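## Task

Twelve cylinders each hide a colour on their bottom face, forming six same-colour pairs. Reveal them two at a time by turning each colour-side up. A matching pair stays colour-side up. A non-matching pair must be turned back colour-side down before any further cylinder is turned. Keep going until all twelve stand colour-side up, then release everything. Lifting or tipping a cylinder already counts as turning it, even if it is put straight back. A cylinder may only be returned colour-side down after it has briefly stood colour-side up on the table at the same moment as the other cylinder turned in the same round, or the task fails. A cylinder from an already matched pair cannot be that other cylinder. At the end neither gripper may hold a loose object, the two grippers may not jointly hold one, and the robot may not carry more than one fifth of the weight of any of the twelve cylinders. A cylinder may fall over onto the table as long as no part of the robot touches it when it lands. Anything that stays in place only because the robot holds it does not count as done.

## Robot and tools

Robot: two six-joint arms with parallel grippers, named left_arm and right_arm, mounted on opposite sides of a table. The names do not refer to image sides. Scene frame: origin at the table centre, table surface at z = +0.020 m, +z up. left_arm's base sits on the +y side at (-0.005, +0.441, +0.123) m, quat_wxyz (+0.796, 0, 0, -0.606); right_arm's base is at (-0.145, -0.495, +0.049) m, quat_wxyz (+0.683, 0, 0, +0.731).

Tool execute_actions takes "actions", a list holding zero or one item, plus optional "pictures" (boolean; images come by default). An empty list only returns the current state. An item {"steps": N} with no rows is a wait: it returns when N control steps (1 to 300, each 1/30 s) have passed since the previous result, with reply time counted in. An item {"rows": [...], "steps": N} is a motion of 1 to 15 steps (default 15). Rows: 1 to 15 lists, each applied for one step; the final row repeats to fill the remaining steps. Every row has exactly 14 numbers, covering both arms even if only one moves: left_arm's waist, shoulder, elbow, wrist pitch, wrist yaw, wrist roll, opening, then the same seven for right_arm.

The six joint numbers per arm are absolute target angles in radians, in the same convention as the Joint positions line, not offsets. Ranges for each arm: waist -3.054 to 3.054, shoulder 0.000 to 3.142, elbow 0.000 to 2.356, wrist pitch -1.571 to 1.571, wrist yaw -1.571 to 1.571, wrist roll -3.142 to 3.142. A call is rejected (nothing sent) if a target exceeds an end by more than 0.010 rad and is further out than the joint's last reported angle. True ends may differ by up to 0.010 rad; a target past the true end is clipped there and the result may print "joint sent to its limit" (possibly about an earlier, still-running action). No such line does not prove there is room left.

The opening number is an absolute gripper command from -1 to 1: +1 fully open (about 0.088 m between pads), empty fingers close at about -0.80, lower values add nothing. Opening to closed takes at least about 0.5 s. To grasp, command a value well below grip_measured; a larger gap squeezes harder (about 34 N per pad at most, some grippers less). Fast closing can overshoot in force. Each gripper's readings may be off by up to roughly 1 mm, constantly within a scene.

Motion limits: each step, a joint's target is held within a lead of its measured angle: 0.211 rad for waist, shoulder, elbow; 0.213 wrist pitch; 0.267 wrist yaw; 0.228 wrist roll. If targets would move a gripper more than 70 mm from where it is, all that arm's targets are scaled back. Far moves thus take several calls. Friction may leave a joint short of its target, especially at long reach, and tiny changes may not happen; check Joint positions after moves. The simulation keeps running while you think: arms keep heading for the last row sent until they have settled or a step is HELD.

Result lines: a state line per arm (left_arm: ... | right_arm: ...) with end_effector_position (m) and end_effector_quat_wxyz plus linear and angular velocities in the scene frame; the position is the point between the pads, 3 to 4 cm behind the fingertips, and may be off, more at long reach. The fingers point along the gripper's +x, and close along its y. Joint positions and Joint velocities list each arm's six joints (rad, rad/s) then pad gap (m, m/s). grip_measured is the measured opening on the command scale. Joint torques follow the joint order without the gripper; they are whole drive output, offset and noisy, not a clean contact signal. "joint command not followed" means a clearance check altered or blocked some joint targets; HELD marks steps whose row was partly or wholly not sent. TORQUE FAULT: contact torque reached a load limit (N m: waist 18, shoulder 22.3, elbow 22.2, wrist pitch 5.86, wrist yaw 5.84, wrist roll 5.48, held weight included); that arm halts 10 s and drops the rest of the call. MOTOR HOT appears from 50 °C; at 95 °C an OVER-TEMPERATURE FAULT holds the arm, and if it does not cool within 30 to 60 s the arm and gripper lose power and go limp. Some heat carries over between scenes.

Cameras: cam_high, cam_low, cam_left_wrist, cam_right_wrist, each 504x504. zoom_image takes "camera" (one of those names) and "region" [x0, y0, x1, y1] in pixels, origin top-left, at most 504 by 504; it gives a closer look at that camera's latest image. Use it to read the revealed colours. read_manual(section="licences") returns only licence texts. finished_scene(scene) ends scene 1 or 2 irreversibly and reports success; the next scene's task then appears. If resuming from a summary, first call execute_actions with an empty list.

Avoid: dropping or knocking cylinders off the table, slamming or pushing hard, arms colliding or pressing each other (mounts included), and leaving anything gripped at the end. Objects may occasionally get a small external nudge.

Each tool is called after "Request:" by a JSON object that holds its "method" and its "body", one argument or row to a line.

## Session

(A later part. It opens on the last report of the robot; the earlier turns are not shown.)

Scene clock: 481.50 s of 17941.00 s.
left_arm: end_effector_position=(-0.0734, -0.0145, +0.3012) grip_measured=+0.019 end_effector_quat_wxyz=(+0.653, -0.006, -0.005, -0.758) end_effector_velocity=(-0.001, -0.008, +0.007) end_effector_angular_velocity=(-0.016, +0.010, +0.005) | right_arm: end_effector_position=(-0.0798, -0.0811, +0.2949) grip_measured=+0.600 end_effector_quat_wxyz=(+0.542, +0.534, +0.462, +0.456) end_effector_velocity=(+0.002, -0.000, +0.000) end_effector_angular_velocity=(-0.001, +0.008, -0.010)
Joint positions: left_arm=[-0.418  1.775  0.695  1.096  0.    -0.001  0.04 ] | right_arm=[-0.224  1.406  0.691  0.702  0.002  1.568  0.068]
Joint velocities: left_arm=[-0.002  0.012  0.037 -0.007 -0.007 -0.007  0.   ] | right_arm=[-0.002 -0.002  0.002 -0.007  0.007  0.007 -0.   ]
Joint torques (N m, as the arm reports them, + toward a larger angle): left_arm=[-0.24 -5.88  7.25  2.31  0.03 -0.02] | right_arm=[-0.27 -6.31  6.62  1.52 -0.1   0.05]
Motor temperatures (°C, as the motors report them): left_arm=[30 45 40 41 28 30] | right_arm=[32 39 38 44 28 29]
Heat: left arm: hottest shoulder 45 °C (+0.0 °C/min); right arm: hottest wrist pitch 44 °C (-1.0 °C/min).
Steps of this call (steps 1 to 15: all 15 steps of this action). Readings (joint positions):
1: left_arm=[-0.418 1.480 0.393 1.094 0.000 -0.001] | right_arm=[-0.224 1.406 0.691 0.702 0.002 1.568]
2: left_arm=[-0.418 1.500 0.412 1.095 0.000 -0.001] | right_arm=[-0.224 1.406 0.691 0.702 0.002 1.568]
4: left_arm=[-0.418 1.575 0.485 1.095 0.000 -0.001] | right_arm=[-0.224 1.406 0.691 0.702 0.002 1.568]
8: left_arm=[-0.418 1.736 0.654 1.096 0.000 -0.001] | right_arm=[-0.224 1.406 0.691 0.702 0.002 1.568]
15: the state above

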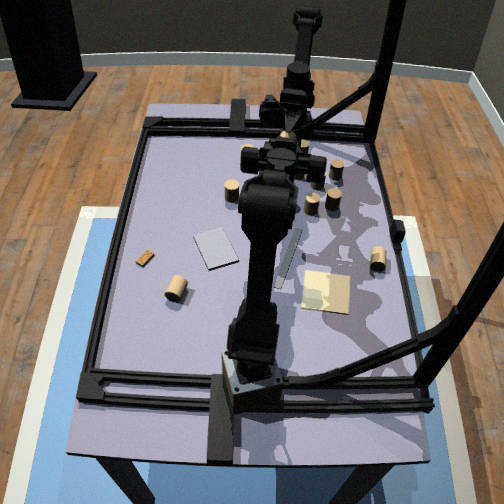

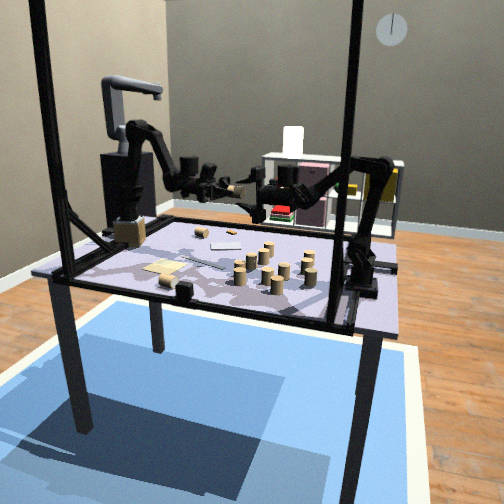

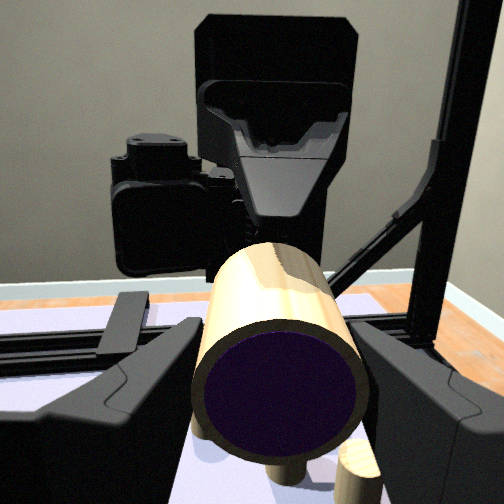

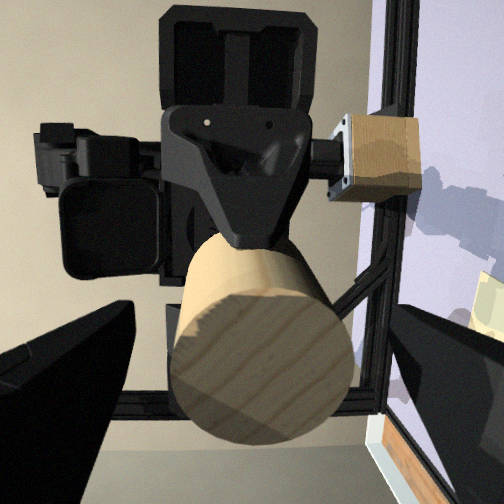

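Request:
{"method": "execute_actions", "body": {
  "actions": [
    {"rows":[[-0.42,1.783,0.708,1.1,0,0,-0.3,-0.227,1.404,0.701,0.704,0,1.571,0.45],[-0.42,1.783,0.708,1.1,0,0,-0.3,-0.227,1.404,0.701,0.704,0,1.571,0.35],[-0.42,1.783,0.708,1.1,0,0,-0.3,-0.227,1.404,0.701,0.704,0,1.571,0.25],[-0.42,1.783,0.708,1.1,0,0,-0.3,-0.227,1.404,0.701,0.704,0,1.571,0.2],[-0.42,1.783,0.708,1.1,0,0,-0.3,-0.227,1.404,0.701,0.704,0,1.571,0.15],[-0.42,1.783,0.708,1.1,0,0,-0.3,-0.227,1.404,0.701,0.704,0,1.571,0.1],[-0.42,1.783,0.708,1.1,0,0,-0.3,-0.227,1.404,0.701,0.704,0,1.571,0.06],[-0.42,1.783,0.708,1.1,0,0,-0.3,-0.227,1.404,0.701,0.704,0,1.571,0.03],[-0.42,1.783,0.708,1.1,0,0,-0.3,-0.227,1.404,0.701,0.704,0,1.571,-0.05],[-0.42,1.783,0.708,1.1,0,0,-0.3,-0.227,1.404,0.701,0.704,0,1.571,-0.15],[-0.42,1.783,0.708,1.1,0,0,-0.3,-0.227,1.404,0.701,0.704,0,1.571,-0.3]],"steps":14}
  ],
  "pictures": false
}}

Request:
{"method": "execute_actions", "body": {
  "actions": [
    {"rows":[[-0.42,1.783,0.708,1.1,0,0,0.6,-0.227,1.404,0.701,0.704,0,1.571,-0.3]],"steps":7}
  ],
  "pictures": false
}}

Request:
{"method": "execute_actions", "body": {
  "actions": [
    {"rows":[[-0.42,1.71,0.63,1.1,0,0,0.6,-0.227,1.404,0.701,0.704,0,1.571,-0.3],[-0.42,1.635,0.55,1.1,0,0,0.6,-0.227,1.404,0.701,0.704,0,1.571,-0.3],[-0.42,1.555,0.47,1.1,0,0,0.6,-0.227,1.404,0.701,0.704,0,1.571,-0.3],[-0.42,1.477,0.39,1.09,0,0,0.6,-0.227,1.404,0.701,0.704,0,1.571,-0.3]],"steps":9}
  ],
  "pictures": false
}}

Request:
{"method": "execute_actions", "body": {
  "actions": [
    {"rows":[[-0.42,1.477,0.39,1.09,0,0,0.6,0.407,1.2,1.2,-1.265,0,0,-0.3]],"steps":15}
  ],
  "pictures": false
}}

Request:
{"method": "execute_actions", "body": {
  "actions": [
    {"rows":[[-0.42,1.477,0.39,1.09,0,0,0.6,0.407,1.2,1.2,-1.265,0,0,-0.3]],"steps":15}
  ],
  "pictures": false
}}

Request:
{"method": "execute_actions", "body": {
  "actions": [
    {"rows":[[-0.42,1.477,0.39,1.09,0,0,0.6,0.407,1.235,0.93,-1.265,0,0,-0.3]],"steps":15}
  ],
  "pictures": false
}}

Request:
{"method": "execute_actions", "body": {
  "actions": [
    {"rows":[[-0.42,1.477,0.39,1.09,0,0,0.6,0.407,1.241,0.9,-1.228,0,0,-0.3],[-0.42,1.477,0.39,1.09,0,0,0.6,0.407,1.247,0.87,-1.19,0,0,-0.3],[-0.42,1.477,0.39,1.09,0,0,0.6,0.407,1.254,0.84,-1.155,0,0,-0.3],[-0.42,1.477,0.39,1.09,0,0,0.6,0.407,1.261,0.81,-1.118,0,0,-0.3],[-0.42,1.477,0.39,1.09,0,0,0.6,0.407,1.268,0.78,-1.08,0,0,-0.3],[-0.42,1.477,0.39,1.09,0,0,0.6,0.407,1.276,0.75,-1.044,0,0,-0.3],[-0.42,1.477,0.39,1.09,0,0,0.6,0.407,1.293,0.723,-1.0,0,0,-0.3],[-0.42,1.477,0.39,1.09,0,0,0.6,0.407,1.31,0.697,-0.96,0,0,-0.3],[-0.42,1.477,0.39,1.09,0,0,0.6,0.407,1.324,0.675,-0.925,0,0,-0.3],[-0.42,1.477,0.39,1.09,0,0,0.6,0.407,1.336,0.657,-0.895,0,0,-0.3],[-0.42,1.477,0.39,1.09,0,0,0.6,0.407,1.344,0.644,-0.883,0,0,-0.3]],"steps":15}
  ],
  "pictures": false
}}

Request:
{"method": "execute_actions", "body": {
  "actions": [
    {"rows":[[-0.42,1.477,0.39,1.09,0,0,0.6,0.407,1.344,0.644,-0.883,0,0,-0.3],[-0.42,1.477,0.39,1.09,0,0,0.6,0.407,1.344,0.644,-0.883,0,0,-0.3],[-0.42,1.477,0.39,1.09,0,0,0.6,0.407,1.344,0.644,-0.883,0,0,-0.3],[-0.42,1.477,0.39,1.09,0,0,0.6,0.407,1.344,0.644,-0.883,0,0,0],[-0.42,1.477,0.39,1.09,0,0,0.6,0.407,1.344,0.644,-0.883,0,0,0.1],[-0.42,1.477,0.39,1.09,0,0,0.6,0.407,1.344,0.644,-0.883,0,0,0.2],[-0.42,1.477,0.39,1.09,0,0,0.6,0.407,1.344,0.644,-0.883,0,0,0.3],[-0.42,1.477,0.39,1.09,0,0,0.6,0.407,1.344,0.644,-0.883,0,0,0.3],[-0.42,1.477,0.39,1.09,0,0,0.6,0.407,1.344,0.644,-0.883,0,0,0.3],[-0.42,1.477,0.39,1.09,0,0,0.6,0.407,1.31,0.697,-0.96,0,0,0.3],[-0.42,1.477,0.39,1.09,0,0,0.6,0.407,1.276,0.75,-1.044,0,0,0.3],[-0.42,1.477,0.39,1.09,0,0,0.6,0.407,1.261,0.81,-1.118,0,0,0.3]],"steps":15}
  ],
  "pictures": false
}}

Request:
{"method": "execute_actions", "body": {
  "actions": [
    {"rows":[[-0.42,1.477,0.39,1.09,0,0,0.6,0.407,1.24,0.81,-1.14,0,0,0.3],[-0.42,1.477,0.39,1.09,0,0,0.6,0.407,1.22,0.8,-1.15,0,0,0.3],[-0.42,1.477,0.39,1.09,0,0,0.6,-0.035,1.18,0.77,-1.16,0,0,0.3]],"steps":13}
  ],
  "pictures": false
}}

Request:
{"method": "execute_actions", "body": {
  "actions": [
    {"rows":[[-0.42,1.477,0.39,1.09,0,0,0.6,-0.035,1.196,0.686,-1.06,0,0,0.3]],"steps":10}
  ]
}}

Scene clock: 503.70 s of 17941.00 s.
left_arm: end_effector_position=(-0.0738, -0.0157, +0.3007) grip_measured=+0.019 end_effector_quat_wxyz=(+0.653, -0.006, -0.005, -0.758) end_effector_velocity=(+0.000, +0.000, -0.007) end_effector_angular_velocity=(+0.030, +0.018, +0.005) | right_arm: end_effector_position=(-0.0797, -0.0811, +0.2956) grip_measured=+0.012 end_effector_quat_wxyz=(+0.541, +0.535, +0.461, +0.457) end_effector_velocity=(-0.000, -0.001, -0.002) end_effector_angular_velocity=(-0.008, -0.006, +0.015)
Joint positions: left_arm=[-0.418  1.78   0.7    1.097  0.    -0.     0.04 ] | right_arm=[-0.225  1.406  0.692  0.704  0.002  1.569  0.04 ]
Joint velocities: left_arm=[-0.002  0.002 -0.002 -0.022 -0.007 -0.022 -0.   ] | right_arm=[-0.007 -0.002 -0.002 -0.007 -0.022 -0.007 -0.   ]
Joint torques (N m, as the arm reports them, + toward a larger angle): left_arm=[-0.17 -6.19  7.08  2.26  0.02 -0.01] | right_arm=[-0.23 -6.29  8.2   1.46 -0.08  0.04]
Motor temperatures (°C, as the motors report them): left_arm=[30 46 41 45 28 30] | right_arm=[32 39 39 45 28 29]
Heat: left arm: hottest shoulder 46 °C (+1.0 °C/min); right arm: hottest wrist pitch 45 °C (-1.0 °C/min).
Steps of this call (steps 1 to 15: the robot went on to your last target; steps 16 to 652: nothing new was sent; steps 653 to 666: all 14 steps of this action). Readings (joint positions):
653: left_arm=[-0.418 1.779 0.700 1.097 0.000 -0.000] | right_arm=[-0.225 1.406 0.690 0.702 0.002 1.569]
654: left_arm=[-0.418 1.779 0.700 1.097 0.000 -0.000] | right_arm=[-0.225 1.406 0.690 0.702 0.002 1.569]
656: left_arm=[-0.418 1.779 0.700 1.097 0.000 -0.000] | right_arm=[-0.225 1.406 0.690 0.702 0.002 1.569]
660: left_arm=[-0.418 1.779 0.700 1.097 0.000 -0.000] | right_arm=[-0.225 1.406 0.690 0.702 0.002 1.569]
666: the state above

Scene clock: 503.93 s of 17941.00 s.
left_arm: end_effector_position=(-0.0738, -0.0160, +0.3018) grip_measured=+0.505 end_effector_quat_wxyz=(+0.653, -0.008, -0.006, -0.758) end_effector_velocity=(+0.002, +0.000, +0.002) end_effector_angular_velocity=(-0.008, -0.006, +0.010) | right_arm: end_effector_position=(-0.0797, -0.0811, +0.2953) grip_measured=+0.011 end_effector_quat_wxyz=(+0.541, +0.535, +0.461, +0.456) end_effector_velocity=(-0.000, +0.000, -0.004) end_effector_angular_velocity=(-0.013, -0.005, +0.005)
Joint positions: left_arm=[-0.418  1.78   0.701  1.099  0.    -0.     0.064] | right_arm=[-0.225  1.406  0.692  0.702  0.002  1.569  0.04 ]
Joint velocities: left_arm=[ 0.002 -0.002 -0.002  0.007 -0.007  0.007  0.177] | right_arm=[-0.002  0.002 -0.002 -0.007 -0.007 -0.007 -0.   ]
Joint torques (N m, as the arm reports them, + toward a larger angle): left_arm=[-0.16 -6.15  6.98  2.1   0.05 -0.03] | right_arm=[-0.19 -6.29  8.22  1.56 -0.07  0.04]
Motor temperatures (°C, as the motors report them): left_arm=[30 46 41 45 28 30] | right_arm=[32 39 39 45 28 29]
Heat: left arm: hottest shoulder 46 °C (+1.0 °C/min); right arm: hottest wrist pitch 45 °C (-1.0 °C/min).
Steps of this call (steps 1 to 7: all 7 steps of this action). Readings (joint positions):
1: left_arm=[-0.418 1.780 0.700 1.097 0.000 -0.000] | right_arm=[-0.225 1.406 0.692 0.704 0.002 1.569]
2: left_arm=[-0.418 1.780 0.700 1.097 0.000 -0.000] | right_arm=[-0.225 1.406 0.692 0.704 0.002 1.569]
4: left_arm=[-0.418 1.780 0.700 1.098 0.000 -0.000] | right_arm=[-0.225 1.406 0.692 0.703 0.002 1.569]
7: the state above

Scene clock: 504.23 s of 17941.00 s.
left_arm: end_effector_position=(-0.0628, +0.0581, +0.3041) grip_measured=+0.598 end_effector_quat_wxyz=(+0.653, -0.004, -0.003, -0.758) end_effector_velocity=(+0.013, +0.055, -0.030) end_effector_angular_velocity=(+0.090, -0.006, +0.024) | right_arm: end_effector_position=(-0.0797, -0.0811, +0.2953) grip_measured=+0.011 end_effector_quat_wxyz=(+0.541, +0.535, +0.461, +0.456) end_effector_velocity=(-0.000, -0.001, -0.005) end_effector_angular_velocity=(-0.023, -0.004, -0.005)
Joint positions: left_arm=[-0.418  1.498  0.415  1.094  0.    -0.     0.068] | right_arm=[-0.225  1.406  0.692  0.702  0.002  1.569  0.04 ]
Joint velocities: left_arm=[ 0.002 -0.188 -0.227 -0.051 -0.022 -0.007  0.001] | right_arm=[ 0.002 -0.002 -0.002 -0.022  0.007 -0.007 -0.   ]
Joint torques (N m, as the arm reports them, + toward a larger angle): left_arm=[-0.18 -4.95  5.37  1.81  0.04 -0.03] | right_arm=[-0.26 -6.36  8.21  1.55 -0.07  0.03]
Motor temperatures (°C, as the motors report them): left_arm=[30 46 41 45 28 30] | right_arm=[32 39 39 45 28 29]
Heat: left arm: hottest shoulder 46 °C (+1.0 °C/min); right arm: hottest wrist pitch 45 °C (-1.0 °C/min).
Steps of this call (steps 1 to 9: all 9 steps of this action). Readings (joint positions):
1: left_arm=[-0.418 1.772 0.692 1.099 0.000 -0.000] | right_arm=[-0.225 1.406 0.692 0.702 0.002 1.569]
2: left_arm=[-0.418 1.748 0.665 1.098 0.000 -0.000] | right_arm=[-0.225 1.406 0.692 0.702 0.002 1.569]
4: left_arm=[-0.418 1.648 0.556 1.097 0.000 -0.000] | right_arm=[-0.225 1.406 0.692 0.702 0.002 1.569]
8: left_arm=[-0.418 1.506 0.423 1.096 0.000 -0.000] | right_arm=[-0.225 1.406 0.692 0.702 0.002 1.569]
9: the state above

Scene clock: 504.73 s of 17941.00 s.
left_arm: end_effector_position=(-0.0621, +0.0624, +0.3011) grip_measured=+0.600 end_effector_quat_wxyz=(+0.653, -0.001, -0.001, -0.758) end_effector_velocity=(+0.000, +0.002, -0.004) end_effector_angular_velocity=(+0.013, +0.005, -0.005) | right_arm: end_effector_position=(-0.2867, -0.1228, +0.4442) grip_measured=+0.011 end_effector_quat_wxyz=(+0.498, +0.274, +0.375, +0.732) end_effector_velocity=(-0.528, -0.301, +0.068) end_effector_angular_velocity=(-0.045, -2.252, +1.489)
Joint positions: left_arm=[-0.418  1.485  0.396  1.091  0.    -0.     0.068] | right_arm=[0.296 1.226 1.133 0.121 0.003 0.965 0.04 ]
Joint velocities: left_arm=[ 0.002 -0.002 -0.007 -0.007  0.007 -0.007 -0.   ] | right_arm=[ 1.482 -0.237  0.852 -1.927 -0.066 -2.088  0.001]
Joint torques (N m, as the arm reports them, + toward a larger angle): left_arm=[-0.19 -5.23  5.2   1.93  0.03 -0.03] | right_arm=[-0.27 -6.27  7.72  1.03 -0.05 -0.1 ]
Motor temperatures (°C, as the motors report them): left_arm=[30 46 41 45 28 30] | right_arm=[32 39 39 46 28 29]
Heat: left arm: hottest shoulder 46 °C (+1.0 °C/min); right arm: hottest wrist pitch 46 °C (+0.0 °C/min).
Steps of this call (steps 1 to 15: all 15 steps of this action). Readings (joint positions):
1: left_arm=[-0.418 1.494 0.409 1.093 0.000 -0.000] | right_arm=[-0.217 1.395 0.704 0.671 0.009 1.546]
2: left_arm=[-0.418 1.491 0.404 1.092 0.000 -0.000] | right_arm=[-0.194 1.382 0.721 0.632 0.011 1.514]
4: left_arm=[-0.418 1.489 0.399 1.091 0.000 -0.000] | right_arm=[-0.134 1.348 0.767 0.572 0.007 1.449]
8: left_arm=[-0.418 1.486 0.397 1.091 0.000 -0.000] | right_arm=[0.001 1.280 0.893 0.435 0.006 1.303]
15: the state above

Scene clock: 505.23 s of 17941.00 s.
left_arm: end_effector_position=(-0.0621, +0.0624, +0.3011) grip_measured=+0.600 end_effector_quat_wxyz=(+0.653, -0.001, -0.001, -0.758) end_effector_velocity=(-0.002, +0.001, -0.002) end_effector_angular_velocity=(+0.006, -0.008, -0.010) | right_arm: end_effector_position=(-0.2907, -0.2115, +0.2971) grip_measured=+0.009 end_effector_quat_wxyz=(+0.487, -0.327, +0.231, +0.776) end_effector_velocity=(+0.135, -0.269, -0.280) end_effector_angular_velocity=(-1.476, -1.247, +0.485)
Joint positions: left_arm=[-0.418  1.485  0.396  1.091  0.    -0.     0.068] | right_arm=[ 0.404  1.201  1.193 -0.813 -0.002  0.056  0.039]
Joint velocities: left_arm=[-0.002 -0.002 -0.002 -0.007  0.007  0.007 -0.   ] | right_arm=[ 0.002 -0.002 -0.002 -1.883 -0.007 -0.652  0.   ]
Joint torques (N m, as the arm reports them, + toward a larger angle): left_arm=[-0.2  -5.21  5.23  1.96  0.03 -0.01] | right_arm=[ 0.15 -4.72  8.01  1.17  0.02 -0.11]
Motor temperatures (°C, as the motors report them): left_arm=[30 46 41 45 28 30] | right_arm=[32 39 39 45 28 29]
Heat: left arm: hottest shoulder 46 °C (+1.0 °C/min); right arm: hottest wrist pitch 45 °C (-1.0 °C/min).
Steps of this call (steps 1 to 15: all 15 steps of this action). Readings (joint positions):
1: left_arm=[-0.418 1.485 0.396 1.091 0.000 -0.000] | right_arm=[0.340 1.219 1.157 0.060 -0.003 0.898]
2: left_arm=[-0.418 1.485 0.396 1.091 0.000 -0.000] | right_arm=[0.372 1.211 1.173 0.001 -0.007 0.831]
4: left_arm=[-0.418 1.485 0.396 1.091 0.000 -0.000] | right_arm=[0.399 1.201 1.189 -0.121 -0.007 0.700]
8: left_arm=[-0.418 1.485 0.396 1.091 0.000 -0.000] | right_arm=[0.403 1.201 1.193 -0.376 -0.002 0.435]
15: the state above

Scene clock: 505.73 s of 17941.00 s.
left_arm: end_effector_position=(-0.0621, +0.0624, +0.3011) grip_measured=+0.600 end_effector_quat_wxyz=(+0.653, -0.001, -0.001, -0.758) end_effector_velocity=(+0.000, -0.000, +0.000) end_effector_angular_velocity=(+0.008, +0.036, +0.005) | right_arm: end_effector_position=(-0.2306, -0.3291, +0.1673) grip_measured=+0.009 end_effector_quat_wxyz=(+0.371, -0.599, +0.369, +0.605) end_effector_velocity=(+0.013, -0.021, +0.000) end_effector_angular_velocity=(-0.090, -0.054, +0.005)
Joint positions: left_arm=[-0.418  1.485  0.396  1.091  0.    -0.     0.068] | right_arm=[ 0.404  1.235  0.93  -1.258 -0.002  0.004  0.039]
Joint velocities: left_arm=[-0.002 -0.002  0.002 -0.007 -0.007 -0.037 -0.   ] | right_arm=[-0.002 -0.007 -0.002 -0.11   0.007 -0.007 -0.   ]
Joint torques (N m, as the arm reports them, + toward a larger angle): left_arm=[-0.21 -5.25  5.22  1.97  0.03 -0.02] | right_arm=[ 0.21 -3.73  6.38  0.11  0.01 -0.06]
Motor temperatures (°C, as the motors report them): left_arm=[30 46 41 45 28 30] | right_arm=[32 39 39 45 28 29]
Heat: left arm: hottest shoulder 46 °C (+1.0 °C/min); right arm: hottest wrist pitch 45 °C (-1.0 °C/min).
Steps of this call (steps 1 to 15: all 15 steps of this action). Readings (joint positions):
1: left_arm=[-0.418 1.485 0.396 1.091 0.000 -0.000] | right_arm=[0.404 1.201 1.178 -0.852 -0.002 0.044]
2: left_arm=[-0.418 1.485 0.396 1.091 0.000 -0.000] | right_arm=[0.404 1.200 1.152 -0.881 -0.002 0.038]
4: left_arm=[-0.418 1.485 0.396 1.091 0.000 -0.000] | right_arm=[0.404 1.205 1.089 -0.962 -0.002 0.026]
8: left_arm=[-0.418 1.485 0.396 1.091 0.000 -0.000] | right_arm=[0.404 1.231 0.963 -1.179 -0.002 0.009]
15: the state above

Scene clock: 506.23 s of 17941.00 s.
left_arm: end_effector_position=(-0.0621, +0.0625, +0.3013) grip_measured=+0.600 end_effector_quat_wxyz=(+0.653, -0.001, -0.001, -0.758) end_effector_velocity=(+0.000, +0.002, -0.004) end_effector_angular_velocity=(+0.013, +0.005, +0.005) | right_arm: end_effector_position=(-0.2288, -0.3326, +0.0835) grip_measured=+0.009 end_effector_quat_wxyz=(+0.366, -0.608, +0.374, +0.597) end_effector_velocity=(+0.008, -0.008, -0.007) end_effector_angular_velocity=(-0.027, -0.038, +0.005)
Joint positions: left_arm=[-0.418  1.484  0.396  1.091  0.    -0.     0.068] | right_arm=[ 0.404  1.336  0.655 -0.908 -0.002  0.003  0.039]
Joint velocities: left_arm=[-0.002 -0.002 -0.007 -0.007 -0.007 -0.007 -0.   ] | right_arm=[-0.002  0.007 -0.027 -0.007  0.022 -0.007  0.   ]
Joint torques (N m, as the arm reports them, + toward a larger angle): left_arm=[-0.16 -5.23  5.2   1.96  0.03 -0.02] | right_arm=[ 0.13 -3.23  4.93  0.92  0.04 -0.08]
Motor temperatures (°C, as the motors report them): left_arm=[30 46 41 45 28 30] | right_arm=[32 39 39 45 28 29]
Heat: left arm: hottest shoulder 46 °C (+1.0 °C/min); right arm: hottest wrist pitch 45 °C (-1.0 °C/min).
Steps of this call (steps 1 to 15: all 15 steps of this action). Readings (joint positions):
1: left_arm=[-0.418 1.485 0.396 1.091 0.000 -0.000] | right_arm=[0.404 1.235 0.928 -1.256 -0.002 0.003]
2: left_arm=[-0.418 1.485 0.396 1.091 0.000 -0.000] | right_arm=[0.404 1.235 0.919 -1.238 -0.002 0.003]
4: left_arm=[-0.418 1.485 0.396 1.091 0.000 -0.000] | right_arm=[0.404 1.238 0.884 -1.184 -0.002 0.003]
8: left_arm=[-0.418 1.485 0.396 1.091 0.000 -0.000] | right_arm=[0.404 1.270 0.771 -1.052 -0.002 0.003]
15: the state above

Scene clock: 506.73 s of 17941.00 s.
left_arm: end_effector_position=(-0.0621, +0.0625, +0.3013) grip_measured=+0.600 end_effector_quat_wxyz=(+0.653, -0.001, -0.001, -0.758) end_effector_velocity=(+0.000, +0.001, -0.002) end_effector_angular_velocity=(+0.008, +0.006, +0.005) | right_arm: end_effector_position=(-0.2306, -0.3293, +0.1209) grip_measured=+0.289 end_effector_quat_wxyz=(+0.368, -0.604, +0.371, +0.601) end_effector_velocity=(-0.044, +0.092, +0.204) end_effector_angular_velocity=(+0.475, +0.235, -0.015)
Joint positions: left_arm=[-0.418  1.484  0.396  1.091  0.    -0.     0.068] | right_arm=[ 0.405  1.28   0.774 -1.07  -0.001  0.003  0.053]
Joint velocities: left_arm=[-0.002 -0.002 -0.002 -0.007 -0.007 -0.007 -0.   ] | right_arm=[-0.007 -0.3    0.632 -0.403  0.007  0.007  0.006]
Joint torques (N m, as the arm reports them, + toward a larger angle): left_arm=[-0.21 -5.18  5.2   1.97  0.03 -0.03] | right_arm=[ 0.2  -3.68  5.03 -0.43  0.   -0.09]
Motor temperatures (°C, as the motors report them): left_arm=[30 46 41 45 28 30] | right_arm=[32 39 39 45 28 29]
Heat: left arm: hottest shoulder 46 °C (+1.0 °C/min); right arm: hottest wrist pitch 45 °C (-1.0 °C/min).
Steps of this call (steps 1 to 15: all 15 steps of this action). Readings (joint positions):
1: left_arm=[-0.418 1.484 0.396 1.091 0.000 -0.000] | right_arm=[0.405 1.336 0.655 -0.907 -0.001 0.003]
2: left_arm=[-0.418 1.484 0.396 1.091 0.000 -0.000] | right_arm=[0.405 1.336 0.655 -0.904 -0.001 0.003]
4: left_arm=[-0.418 1.484 0.396 1.091 0.000 -0.000] | right_arm=[0.405 1.336 0.655 -0.902 -0.001 0.003]
8: left_arm=[-0.418 1.484 0.396 1.091 0.000 -0.000] | right_arm=[0.405 1.338 0.653 -0.883 -0.002 0.003]
15: the state above

Scene clock: 507.17 s of 17941.00 s.
left_arm: end_effector_position=(-0.0621, +0.0625, +0.3013) grip_measured=+0.600 end_effector_quat_wxyz=(+0.653, -0.001, -0.001, -0.758) end_effector_velocity=(+0.001, +0.001, -0.005) end_effector_angular_velocity=(+0.023, +0.004, +0.015) | right_arm: end_effector_position=(-0.1530, -0.3244, +0.1366) grip_measured=+0.300 end_effector_quat_wxyz=(+0.489, -0.511, +0.487, +0.512) end_effector_velocity=(+0.021, -0.007, -0.002) end_effector_angular_velocity=(-0.027, +0.006, -0.132)
Joint positions: left_arm=[-0.418  1.484  0.396  1.091  0.    -0.     0.068] | right_arm=[-0.022  1.189  0.779 -1.158  0.002 -0.001  0.054]
Joint velocities: left_arm=[-0.007 -0.002 -0.002 -0.022 -0.022 -0.007  0.   ] | right_arm=[-0.125 -0.007 -0.012 -0.022 -0.007  0.007  0.   ]
Joint torques (N m, as the arm reports them, + toward a larger angle): left_arm=[-0.18 -5.21  5.25  1.96  0.03 -0.02] | right_arm=[-0.13 -4.23  5.37  0.02 -0.1   0.06]
Motor temperatures (°C, as the motors report them): left_arm=[30 46 40 45 28 30] | right_arm=[32 39 39 45 28 29]
Heat: left arm: hottest shoulder 46 °C (+1.0 °C/min); right arm: hottest wrist pitch 45 °C (-1.0 °C/min).
Steps of this call (steps 1 to 13: all 13 steps of this action). Readings (joint positions):
1: left_arm=[-0.418 1.484 0.396 1.091 0.000 -0.000] | right_arm=[0.405 1.270 0.791 -1.086 -0.001 0.003]
2: left_arm=[-0.418 1.484 0.396 1.091 0.000 -0.000] | right_arm=[0.405 1.258 0.798 -1.105 -0.001 0.003]
4: left_arm=[-0.418 1.484 0.396 1.091 0.000 -0.000] | right_arm=[0.321 1.225 0.792 -1.135 -0.009 -0.000]
8: left_arm=[-0.418 1.484 0.396 1.091 0.000 -0.000] | right_arm=[0.075 1.193 0.783 -1.152 0.001 -0.000]
13: the state above

Scene clock: 507.50 s of 17941.00 s.
left_arm: end_effector_position=(-0.0621, +0.0625, +0.3013) grip_measured=+0.600 end_effector_quat_wxyz=(+0.653, -0.001, -0.001, -0.758) end_effector_velocity=(-0.002, +0.001, -0.007) end_effector_angular_velocity=(+0.025, -0.011, -0.010) | right_arm: end_effector_position=(-0.1512, -0.3270, +0.1155) grip_measured=+0.300 end_effector_quat_wxyz=(+0.494, -0.507, +0.488, +0.511) end_effector_velocity=(-0.001, -0.001, +0.001) end_effector_angular_velocity=(-0.003, +0.007, +0.020)
Joint positions: left_arm=[-0.418  1.484  0.396  1.091  0.    -0.     0.068] | right_arm=[-0.032  1.191  0.694 -1.064  0.002 -0.001  0.054]
Joint velocities: left_arm=[-0.002  0.002 -0.002 -0.022  0.007  0.007  0.   ] | right_arm=[-0.002 -0.002  0.002 -0.007 -0.007 -0.022 -0.   ]
Joint torques (N m, as the arm reports them, + toward a larger angle): left_arm=[-0.16 -5.25  5.2   1.96  0.03 -0.03] | right_arm=[-0.31 -2.62  5.33  0.24 -0.11  0.05]
Motor temperatures (°C, as the motors report them): left_arm=[30 46 40 45 28 30] | right_arm=[32 39 39 45 28 29]
Heat: left arm: hottest shoulder 46 °C (+1.0 °C/min); right arm: hottest wrist pitch 45 °C (-1.0 °C/min).
Steps of this call (steps 1 to 10: all 10 steps of this action). Readings (joint positions):
1: left_arm=[-0.418 1.484 0.396 1.091 0.000 -0.000] | right_arm=[-0.025 1.189 0.768 -1.140 0.002 -0.001]
2: left_arm=[-0.418 1.484 0.396 1.091 0.000 -0.000] | right_arm=[-0.028 1.188 0.750 -1.108 0.002 -0.001]
4: left_arm=[-0.418 1.484 0.396 1.091 0.000 -0.000] | right_arm=[-0.030 1.190 0.716 -1.088 0.002 -0.001]
8: left_arm=[-0.418 1.484 0.396 1.091 0.000 -0.000] | right_arm=[-0.032 1.191 0.694 -1.068 0.002 -0.001]
10: the state above

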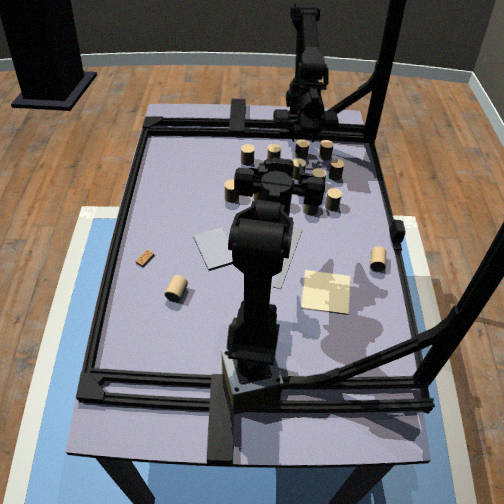

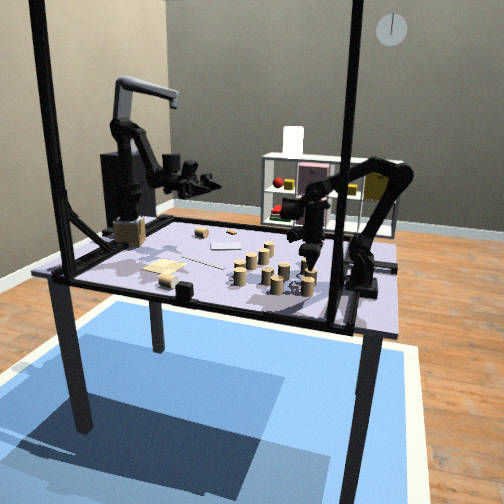

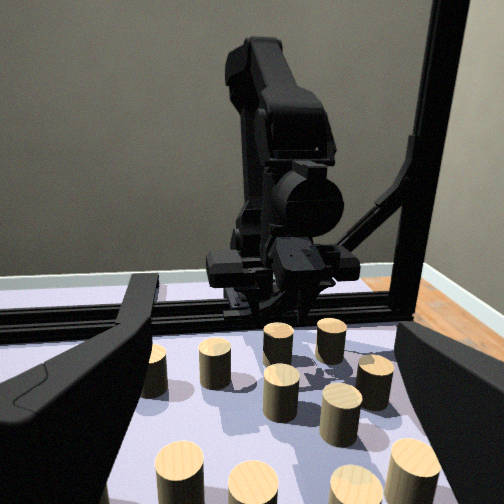

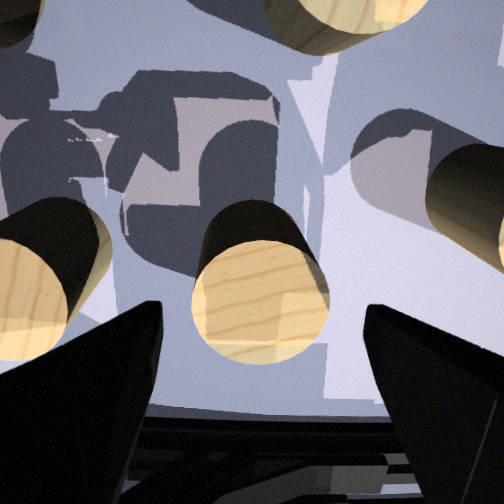

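Request:
{"method": "execute_actions", "body": {
  "actions": [
    {"rows":[[-0.42,1.477,0.39,1.09,0,0,0.6,-0.035,1.225,0.67,-1.02,0,0,0.3],[-0.42,1.477,0.39,1.09,0,0,0.6,-0.035,1.247,0.645,-0.975,0,0,0.3],[-0.42,1.477,0.39,1.09,0,0,0.6,-0.035,1.268,0.62,-0.93,0,0,0.3],[-0.42,1.477,0.39,1.09,0,0,0.6,-0.035,1.286,0.6,-0.895,0,0,0.3]],"steps":12}
  ],
  "pictures": false
}}

Request:
{"method": "execute_actions", "body": {
  "actions": [
    {"rows":[[-0.42,1.477,0.39,1.09,0,0,0.6,-0.035,1.286,0.6,-0.895,0,0,0.22],[-0.42,1.477,0.39,1.09,0,0,0.6,-0.035,1.286,0.6,-0.895,0,0,0.15],[-0.42,1.477,0.39,1.09,0,0,0.6,-0.035,1.286,0.6,-0.895,0,0,0.1],[-0.42,1.477,0.39,1.09,0,0,0.6,-0.035,1.286,0.6,-0.895,0,0,0.06],[-0.42,1.477,0.39,1.09,0,0,0.6,-0.035,1.286,0.6,-0.895,0,0,0.03],[-0.42,1.477,0.39,1.09,0,0,0.6,-0.035,1.286,0.6,-0.895,0,0,-0.05],[-0.42,1.477,0.39,1.09,0,0,0.6,-0.035,1.286,0.6,-0.895,0,0,-0.15],[-0.42,1.477,0.39,1.09,0,0,0.6,-0.035,1.286,0.6,-0.895,0,0,-0.3]],"steps":11}
  ],
  "pictures": false
}}

Request:
{"method": "execute_actions", "body": {
  "actions": [
    {"rows":[[-0.42,1.477,0.39,1.09,0,0,0.6,-0.035,1.247,0.645,-0.975,0,0,-0.3],[-0.42,1.477,0.39,1.09,0,0,0.6,-0.035,1.21,0.695,-1.06,0,0,-0.3],[-0.42,1.477,0.39,1.09,0,0,0.6,-0.035,1.195,0.76,-1.14,0,0,-0.3],[-0.42,1.477,0.39,1.09,0,0,0.6,-0.035,1.18,0.82,-1.21,0,0,-0.3],[-0.42,1.477,0.39,1.09,0,0,0.6,-0.035,1.17,0.89,-1.285,0,0,-0.3]],"steps":10}
  ],
  "pictures": false
}}

Request:
{"method": "execute_actions", "body": {
  "actions": [
    {"rows":[[-0.42,1.477,0.39,1.09,0,0,0.6,-0.228,1.2,1.2,0,0,1.571,-0.3]],"steps":15}
  ],
  "pictures": false
}}

Request:
{"method": "execute_actions", "body": {
  "actions": [
    {"rows":[[-0.42,1.477,0.39,1.09,0,0,0.6,-0.228,1.404,0.7,0.704,0,1.571,-0.3]],"steps":15}
  ],
  "pictures": false
}}

Request:
{"method": "execute_actions", "body": {
  "actions": [
    {"rows":[[-0.42,1.477,0.39,1.09,0,0,0.6,-0.228,1.404,0.7,0.704,0,1.571,-0.3]],"steps":12}
  ],
  "pictures": false
}}

Request:
{"method": "execute_actions", "body": {
  "actions": [
    {"rows":[[-0.42,1.53,0.44,1.093,0,0,0.6,-0.228,1.404,0.7,0.704,0,1.571,-0.3],[-0.42,1.58,0.495,1.093,0,0,0.6,-0.228,1.404,0.7,0.704,0,1.571,-0.3],[-0.42,1.635,0.55,1.093,0,0,0.6,-0.228,1.404,0.7,0.704,0,1.571,-0.3],[-0.42,1.69,0.6,1.093,0,0,0.6,-0.228,1.404,0.7,0.704,0,1.571,-0.3],[-0.42,1.74,0.655,1.093,0,0,0.6,-0.228,1.404,0.7,0.704,0,1.571,-0.3],[-0.42,1.783,0.708,1.093,0,0,0.6,-0.228,1.404,0.7,0.704,0,1.571,-0.3]],"steps":15}
  ]
}}

Scene clock: 525.30 s of 17941.00 s.
left_arm: end_effector_position=(-0.0622, +0.0626, +0.3013) grip_measured=+0.600 end_effector_quat_wxyz=(+0.652, -0.001, -0.001, -0.758) end_effector_velocity=(+0.000, -0.000, +0.000) end_effector_angular_velocity=(+0.006, +0.021, +0.005) | right_arm: end_effector_position=(-0.1513, -0.3227, +0.0814) grip_measured=+0.300 end_effector_quat_wxyz=(+0.491, -0.510, +0.491, +0.508) end_effector_velocity=(-0.000, +0.007, -0.001) end_effector_angular_velocity=(+0.031, +0.008, -0.015)
Joint positions: left_arm=[-0.419  1.484  0.396  1.091  0.    -0.     0.068] | right_arm=[-0.033  1.279  0.606 -0.9    0.002 -0.001  0.054]
Joint velocities: left_arm=[-0.002 -0.002  0.002 -0.007 -0.007 -0.022 -0.   ] | right_arm=[-0.007  0.002 -0.002  0.037 -0.007  0.007 -0.   ]
Joint torques (N m, as the arm reports them, + toward a larger angle): left_arm=[-0.18 -5.15  5.29  1.96  0.04 -0.01] | right_arm=[-0.3  -2.76  5.16  0.2  -0.08  0.04]
Motor temperatures (°C, as the motors report them): left_arm=[30 46 40 45 28 30] | right_arm=[32 37 38 43 28 29]
Heat: left arm: hottest shoulder 46 °C (+0.0 °C/min); right arm: hottest wrist pitch 43 °C (-3.0 °C/min).
Steps of this call (steps 1 to 15: the robot went on to your last target; steps 16 to 90: nothing new was sent; then 14.40 s passed at rest; steps 91 to 102: all 12 steps of this action). Readings (joint positions):
91: left_arm=[-0.419 1.484 0.396 1.091 0.000 -0.000] | right_arm=[-0.032 1.194 0.692 -1.056 0.002 -0.001]
92: left_arm=[-0.419 1.484 0.396 1.091 0.000 -0.000] | right_arm=[-0.032 1.201 0.685 -1.032 0.002 -0.001]
94: left_arm=[-0.419 1.484 0.396 1.091 0.000 -0.000] | right_arm=[-0.033 1.232 0.658 -0.968 0.002 -0.001]
98: left_arm=[-0.419 1.484 0.396 1.091 0.000 -0.000] | right_arm=[-0.033 1.276 0.610 -0.916 0.002 -0.001]
102: the state above

Scene clock: 525.67 s of 17941.00 s.
left_arm: end_effector_position=(-0.0622, +0.0626, +0.3013) grip_measured=+0.600 end_effector_quat_wxyz=(+0.652, -0.001, -0.001, -0.758) end_effector_velocity=(+0.002, +0.001, -0.003) end_effector_angular_velocity=(+0.016, -0.010, +0.010) | right_arm: end_effector_position=(-0.1514, -0.3220, +0.0814) grip_measured=+0.004 end_effector_quat_wxyz=(+0.492, -0.509, +0.490, +0.509) end_effector_velocity=(+0.001, +0.001, +0.001) end_effector_angular_velocity=(+0.012, -0.007, +0.034)
Joint positions: left_arm=[-0.419  1.484  0.396  1.091  0.    -0.     0.068] | right_arm=[-0.033  1.279  0.606 -0.896  0.001 -0.001  0.039]
Joint velocities: left_arm=[ 0.002 -0.007 -0.002 -0.022 -0.007  0.007 -0.   ] | right_arm=[-0.002 -0.007 -0.002  0.007  0.007 -0.037 -0.   ]
Joint torques (N m, as the arm reports them, + toward a larger angle): left_arm=[-0.15 -5.15  5.28  1.95  0.02 -0.01] | right_arm=[-0.13 -2.7   5.14  0.21 -0.08  0.05]
Motor temperatures (°C, as the motors report them): left_arm=[30 46 40 45 28 30] | right_arm=[32 37 38 43 28 29]
Heat: left arm: hottest shoulder 46 °C (+0.0 °C/min); right arm: hottest wrist pitch 43 °C (-3.0 °C/min).
Steps of this call (steps 1 to 11: all 11 steps of this action). Readings (joint positions):
1: left_arm=[-0.419 1.484 0.396 1.091 0.000 -0.000] | right_arm=[-0.033 1.279 0.606 -0.899 0.002 -0.001]
2: left_arm=[-0.419 1.484 0.396 1.091 0.000 -0.000] | right_arm=[-0.033 1.279 0.606 -0.899 0.002 -0.001]
4: left_arm=[-0.419 1.484 0.396 1.091 0.000 -0.000] | right_arm=[-0.033 1.279 0.606 -0.897 0.002 -0.001]
8: left_arm=[-0.419 1.484 0.396 1.091 0.000 -0.000] | right_arm=[-0.033 1.279 0.606 -0.897 0.001 -0.001]
11: the state above

Scene clock: 526.00 s of 17941.00 s.
left_arm: end_effector_position=(-0.0622, +0.0626, +0.3013) grip_measured=+0.600 end_effector_quat_wxyz=(+0.652, -0.001, -0.001, -0.758) end_effector_velocity=(+0.001, +0.001, -0.005) end_effector_angular_velocity=(+0.021, -0.010, +0.015) | right_arm: end_effector_position=(-0.1514, -0.3215, +0.1643) grip_measured=+0.004 end_effector_quat_wxyz=(+0.496, -0.504, +0.486, +0.514) end_effector_velocity=(+0.002, -0.047, +0.039) end_effector_angular_velocity=(-0.163, -0.013, -0.020)
Joint positions: left_arm=[-0.419  1.484  0.396  1.091  0.    -0.     0.068] | right_arm=[-0.033  1.172  0.879 -1.258  0.001 -0.001  0.039]
Joint velocities: left_arm=[-0.007 -0.002 -0.002 -0.022 -0.022  0.007 -0.   ] | right_arm=[ 0.002 -0.056  0.125 -0.344  0.007  0.022 -0.   ]
Joint torques (N m, as the arm reports them, + toward a larger angle): left_arm=[-0.17 -5.15  5.27  1.96  0.03 -0.02] | right_arm=[-0.22 -3.03  6.17 -0.07 -0.08  0.04]
Motor temperatures (°C, as the motors report them): left_arm=[30 46 40 45 28 30] | right_arm=[32 37 38 43 28 29]
Heat: left arm: hottest shoulder 46 °C (+0.0 °C/min); right arm: hottest wrist pitch 43 °C (-3.0 °C/min).
Steps of this call (steps 1 to 10: all 10 steps of this action). Readings (joint positions):
1: left_arm=[-0.419 1.484 0.396 1.091 0.000 -0.000] | right_arm=[-0.033 1.277 0.610 -0.909 0.001 -0.001]
2: left_arm=[-0.419 1.484 0.396 1.091 0.000 -0.000] | right_arm=[-0.033 1.270 0.623 -0.950 0.001 -0.001]
4: left_arm=[-0.419 1.484 0.396 1.091 0.000 -0.000] | right_arm=[-0.033 1.240 0.682 -1.072 0.001 -0.001]
8: left_arm=[-0.419 1.484 0.396 1.091 0.000 -0.000] | right_arm=[-0.033 1.184 0.854 -1.226 0.001 -0.001]
10: the state above

Scene clock: 526.50 s of 17941.00 s.
left_arm: end_effector_position=(-0.0622, +0.0626, +0.3013) grip_measured=+0.600 end_effector_quat_wxyz=(+0.652, -0.001, -0.001, -0.758) end_effector_velocity=(+0.002, +0.000, -0.002) end_effector_angular_velocity=(+0.006, -0.008, +0.020) | right_arm: end_effector_position=(-0.0895, -0.1391, +0.3536) grip_measured=+0.005 end_effector_quat_wxyz=(+0.738, +0.155, +0.424, +0.502) end_effector_velocity=(+0.030, +0.184, +0.342) end_effector_angular_velocity=(+2.037, +1.475, -0.934)
Joint positions: left_arm=[-0.419  1.484  0.396  1.091  0.    -0.     0.068] | right_arm=[-0.224  1.193  1.187 -0.484 -0.001  0.835  0.039]
Joint velocities: left_arm=[-0.002 -0.002 -0.002 -0.007 -0.022  0.007 -0.   ] | right_arm=[-0.012  0.012  0.002  1.795 -0.022  2.    -0.   ]
Joint torques (N m, as the arm reports them, + toward a larger angle): left_arm=[-0.17 -5.15  5.27  1.97  0.03 -0.02] | right_arm=[-0.3  -3.99  8.74  1.69  0.04  0.09]
Motor temperatures (°C, as the motors report them): left_arm=[30 46 40 45 28 30] | right_arm=[32 37 38 43 28 29]
Heat: left arm: hottest shoulder 46 °C (+1.0 °C/min); right arm: hottest wrist pitch 43 °C (-3.0 °C/min).
Steps of this call (steps 1 to 15: all 15 steps of this action). Readings (joint positions):
1: left_arm=[-0.419 1.484 0.396 1.091 0.000 -0.000] | right_arm=[-0.047 1.173 0.894 -1.254 -0.007 0.029]
2: left_arm=[-0.419 1.484 0.396 1.091 0.000 -0.000] | right_arm=[-0.083 1.179 0.916 -1.209 -0.007 0.076]
4: left_arm=[-0.419 1.484 0.396 1.091 0.000 -0.000] | right_arm=[-0.141 1.192 0.990 -1.113 -0.002 0.164]
8: left_arm=[-0.419 1.484 0.396 1.091 0.000 -0.000] | right_arm=[-0.200 1.193 1.124 -0.921 -0.002 0.371]
15: the state above

Scene clock: 527.00 s of 17941.00 s.
left_arm: end_effector_position=(-0.0622, +0.0627, +0.3011) grip_measured=+0.600 end_effector_quat_wxyz=(+0.652, -0.001, -0.001, -0.758) end_effector_velocity=(+0.000, +0.000, -0.003) end_effector_angular_velocity=(+0.011, -0.009, +0.005) | right_arm: end_effector_position=(-0.0830, -0.1009, +0.2011) grip_measured=+0.003 end_effector_quat_wxyz=(+0.635, +0.408, +0.561, +0.339) end_effector_velocity=(+0.026, +0.164, +0.341) end_effector_angular_velocity=(+1.840, +0.118, -0.191)
Joint positions: left_arm=[-0.419  1.484  0.396  1.091  0.    -0.     0.068] | right_arm=[-0.226  1.417  0.694  0.27  -0.001  1.529  0.039]
Joint velocities: left_arm=[-0.002  0.002 -0.002 -0.007 -0.007  0.007  0.   ] | right_arm=[-0.002  0.002 -0.051  1.853 -0.007  0.447  0.   ]
Joint torques (N m, as the arm reports them, + toward a larger angle): left_arm=[-0.14 -5.21  5.25  1.97  0.03 -0.02] | right_arm=[-0.29 -7.69  8.59  2.2   0.04  0.05]
Motor temperatures (°C, as the motors report them): left_arm=[30 46 40 45 28 30] | right_arm=[32 37 38 43 28 29]
Heat: left arm: hottest shoulder 46 °C (+1.0 °C/min); right arm: hottest wrist pitch 43 °C (-3.0 °C/min).
Steps of this call (steps 1 to 15: all 15 steps of this action). Readings (joint positions):
1: left_arm=[-0.419 1.484 0.396 1.091 0.000 -0.000] | right_arm=[-0.225 1.205 1.178 -0.429 -0.001 0.880]
2: left_arm=[-0.419 1.484 0.396 1.091 0.000 -0.000] | right_arm=[-0.225 1.216 1.166 -0.389 -0.001 0.913]
4: left_arm=[-0.419 1.484 0.396 1.091 0.000 -0.000] | right_arm=[-0.225 1.254 1.118 -0.319 -0.001 0.989]
8: left_arm=[-0.419 1.484 0.396 1.091 0.000 -0.000] | right_arm=[-0.225 1.356 0.943 -0.130 -0.001 1.192]
15: the state above

Scene clock: 527.40 s of 17941.00 s.
left_arm: end_effector_position=(-0.0622, +0.0627, +0.3011) grip_measured=+0.600 end_effector_quat_wxyz=(+0.652, -0.001, -0.001, -0.758) end_effector_velocity=(-0.002, +0.001, +0.002) end_effector_angular_velocity=(-0.006, +0.008, -0.010) | right_arm: end_effector_position=(-0.0797, -0.0799, +0.2924) grip_measured=+0.003 end_effector_quat_wxyz=(+0.544, +0.531, +0.465, +0.454) end_effector_velocity=(+0.004, -0.001, +0.023) end_effector_angular_velocity=(+0.098, -0.023, -0.014)
Joint positions: left_arm=[-0.419  1.484  0.396  1.091  0.    -0.     0.068] | right_arm=[-0.226  1.411  0.696  0.69  -0.001  1.567  0.039]
Joint velocities: left_arm=[-0.002 -0.002 -0.002  0.007  0.007 -0.007  0.   ] | right_arm=[-0.007 -0.007 -0.002  0.095  0.007 -0.007 -0.001]
Joint torques (N m, as the arm reports them, + toward a larger angle): left_arm=[-0.18 -5.17  5.33  1.95  0.02 -0.03] | right_arm=[-0.17 -6.83  7.51  1.73  0.    0.05]
Motor temperatures (°C, as the motors report them): left_arm=[30 46 40 45 28 30] | right_arm=[32 37 39 43 28 29]
Heat: left arm: hottest shoulder 46 °C (+1.0 °C/min); right arm: hottest wrist pitch 43 °C (-3.0 °C/min).
Steps of this call (steps 1 to 12: all 12 steps of this action). Readings (joint positions):
1: left_arm=[-0.419 1.484 0.396 1.091 0.000 -0.000] | right_arm=[-0.226 1.417 0.694 0.335 -0.001 1.541]
2: left_arm=[-0.419 1.484 0.396 1.091 0.000 -0.000] | right_arm=[-0.226 1.416 0.695 0.401 -0.001 1.549]
4: left_arm=[-0.419 1.484 0.396 1.091 0.000 -0.000] | right_arm=[-0.226 1.414 0.696 0.524 -0.001 1.559]
8: left_arm=[-0.419 1.484 0.396 1.091 0.000 -0.000] | right_arm=[-0.226 1.412 0.696 0.664 -0.001 1.565]
12: the state above

Scene clock: 527.90 s of 17941.00 s.
left_arm: end_effector_position=(-0.0738, -0.0147, +0.3018) grip_measured=+0.600 end_effector_quat_wxyz=(+0.652, -0.006, -0.005, -0.758) end_effector_velocity=(-0.001, -0.008, +0.005) end_effector_angular_velocity=(-0.009, +0.024, +0.005) | right_arm: end_effector_position=(-0.0797, -0.0798, +0.2946) grip_measured=+0.003 end_effector_quat_wxyz=(+0.542, +0.533, +0.463, +0.456) end_effector_velocity=(-0.000, -0.000, -0.003) end_effector_angular_velocity=(-0.004, -0.007, +0.005)
Joint positions: left_arm=[-0.419  1.773  0.697  1.092  0.    -0.     0.068] | right_arm=[-0.226  1.411  0.696  0.7   -0.001  1.568  0.039]
Joint velocities: left_arm=[-0.002  0.017  0.037 -0.007 -0.007 -0.022  0.   ] | right_arm=[-0.002  0.002 -0.007  0.007 -0.007 -0.007 -0.   ]
Joint torques (N m, as the arm reports them, + toward a larger angle): left_arm=[-0.1  -5.61  7.04  2.12  0.02 -0.02] | right_arm=[-0.22 -6.94  7.54  1.67  0.    0.07]
Motor temperatures (°C, as the motors report them): left_arm=[30 46 40 45 28 30] | right_arm=[32 37 39 43 28 29]
Heat: left arm: hottest shoulder 46 °C (+1.0 °C/min); right arm: hottest wrist pitch 43 °C (-3.0 °C/min).
Steps of this call (steps 1 to 15: all 15 steps of this action). Readings (joint positions):
1: left_arm=[-0.419 1.489 0.400 1.091 0.000 -0.000] | right_arm=[-0.226 1.411 0.696 0.694 -0.001 1.568]
2: left_arm=[-0.419 1.505 0.416 1.091 0.000 -0.000] | right_arm=[-0.226 1.411 0.696 0.697 -0.001 1.568]
4: left_arm=[-0.419 1.576 0.488 1.091 0.000 -0.000] | right_arm=[-0.226 1.411 0.696 0.699 -0.001 1.568]
8: left_arm=[-0.419 1.734 0.656 1.092 0.000 -0.000] | right_arm=[-0.226 1.411 0.696 0.700 -0.001 1.568]
15: the state above

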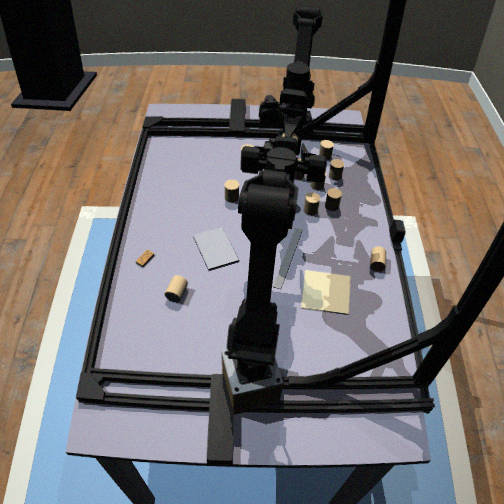

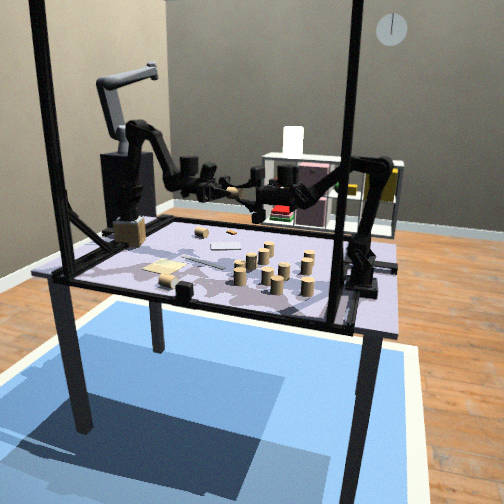

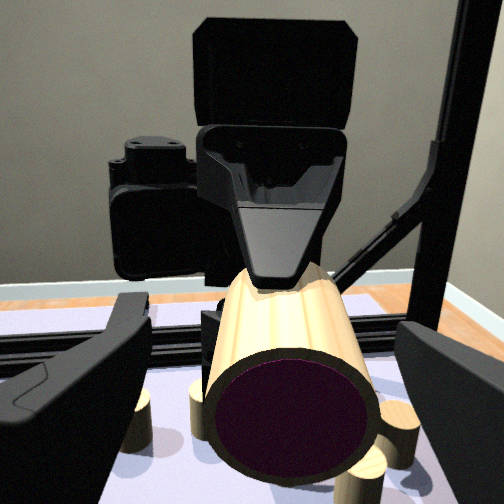

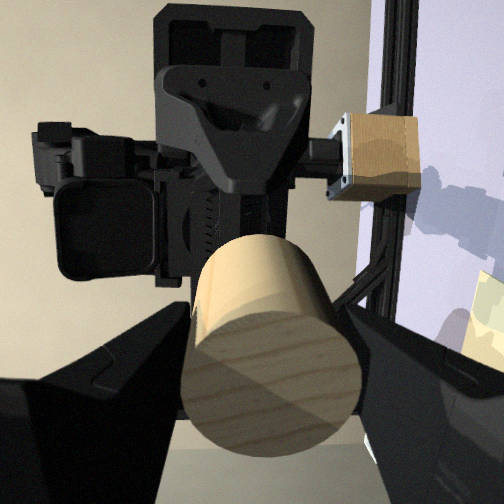

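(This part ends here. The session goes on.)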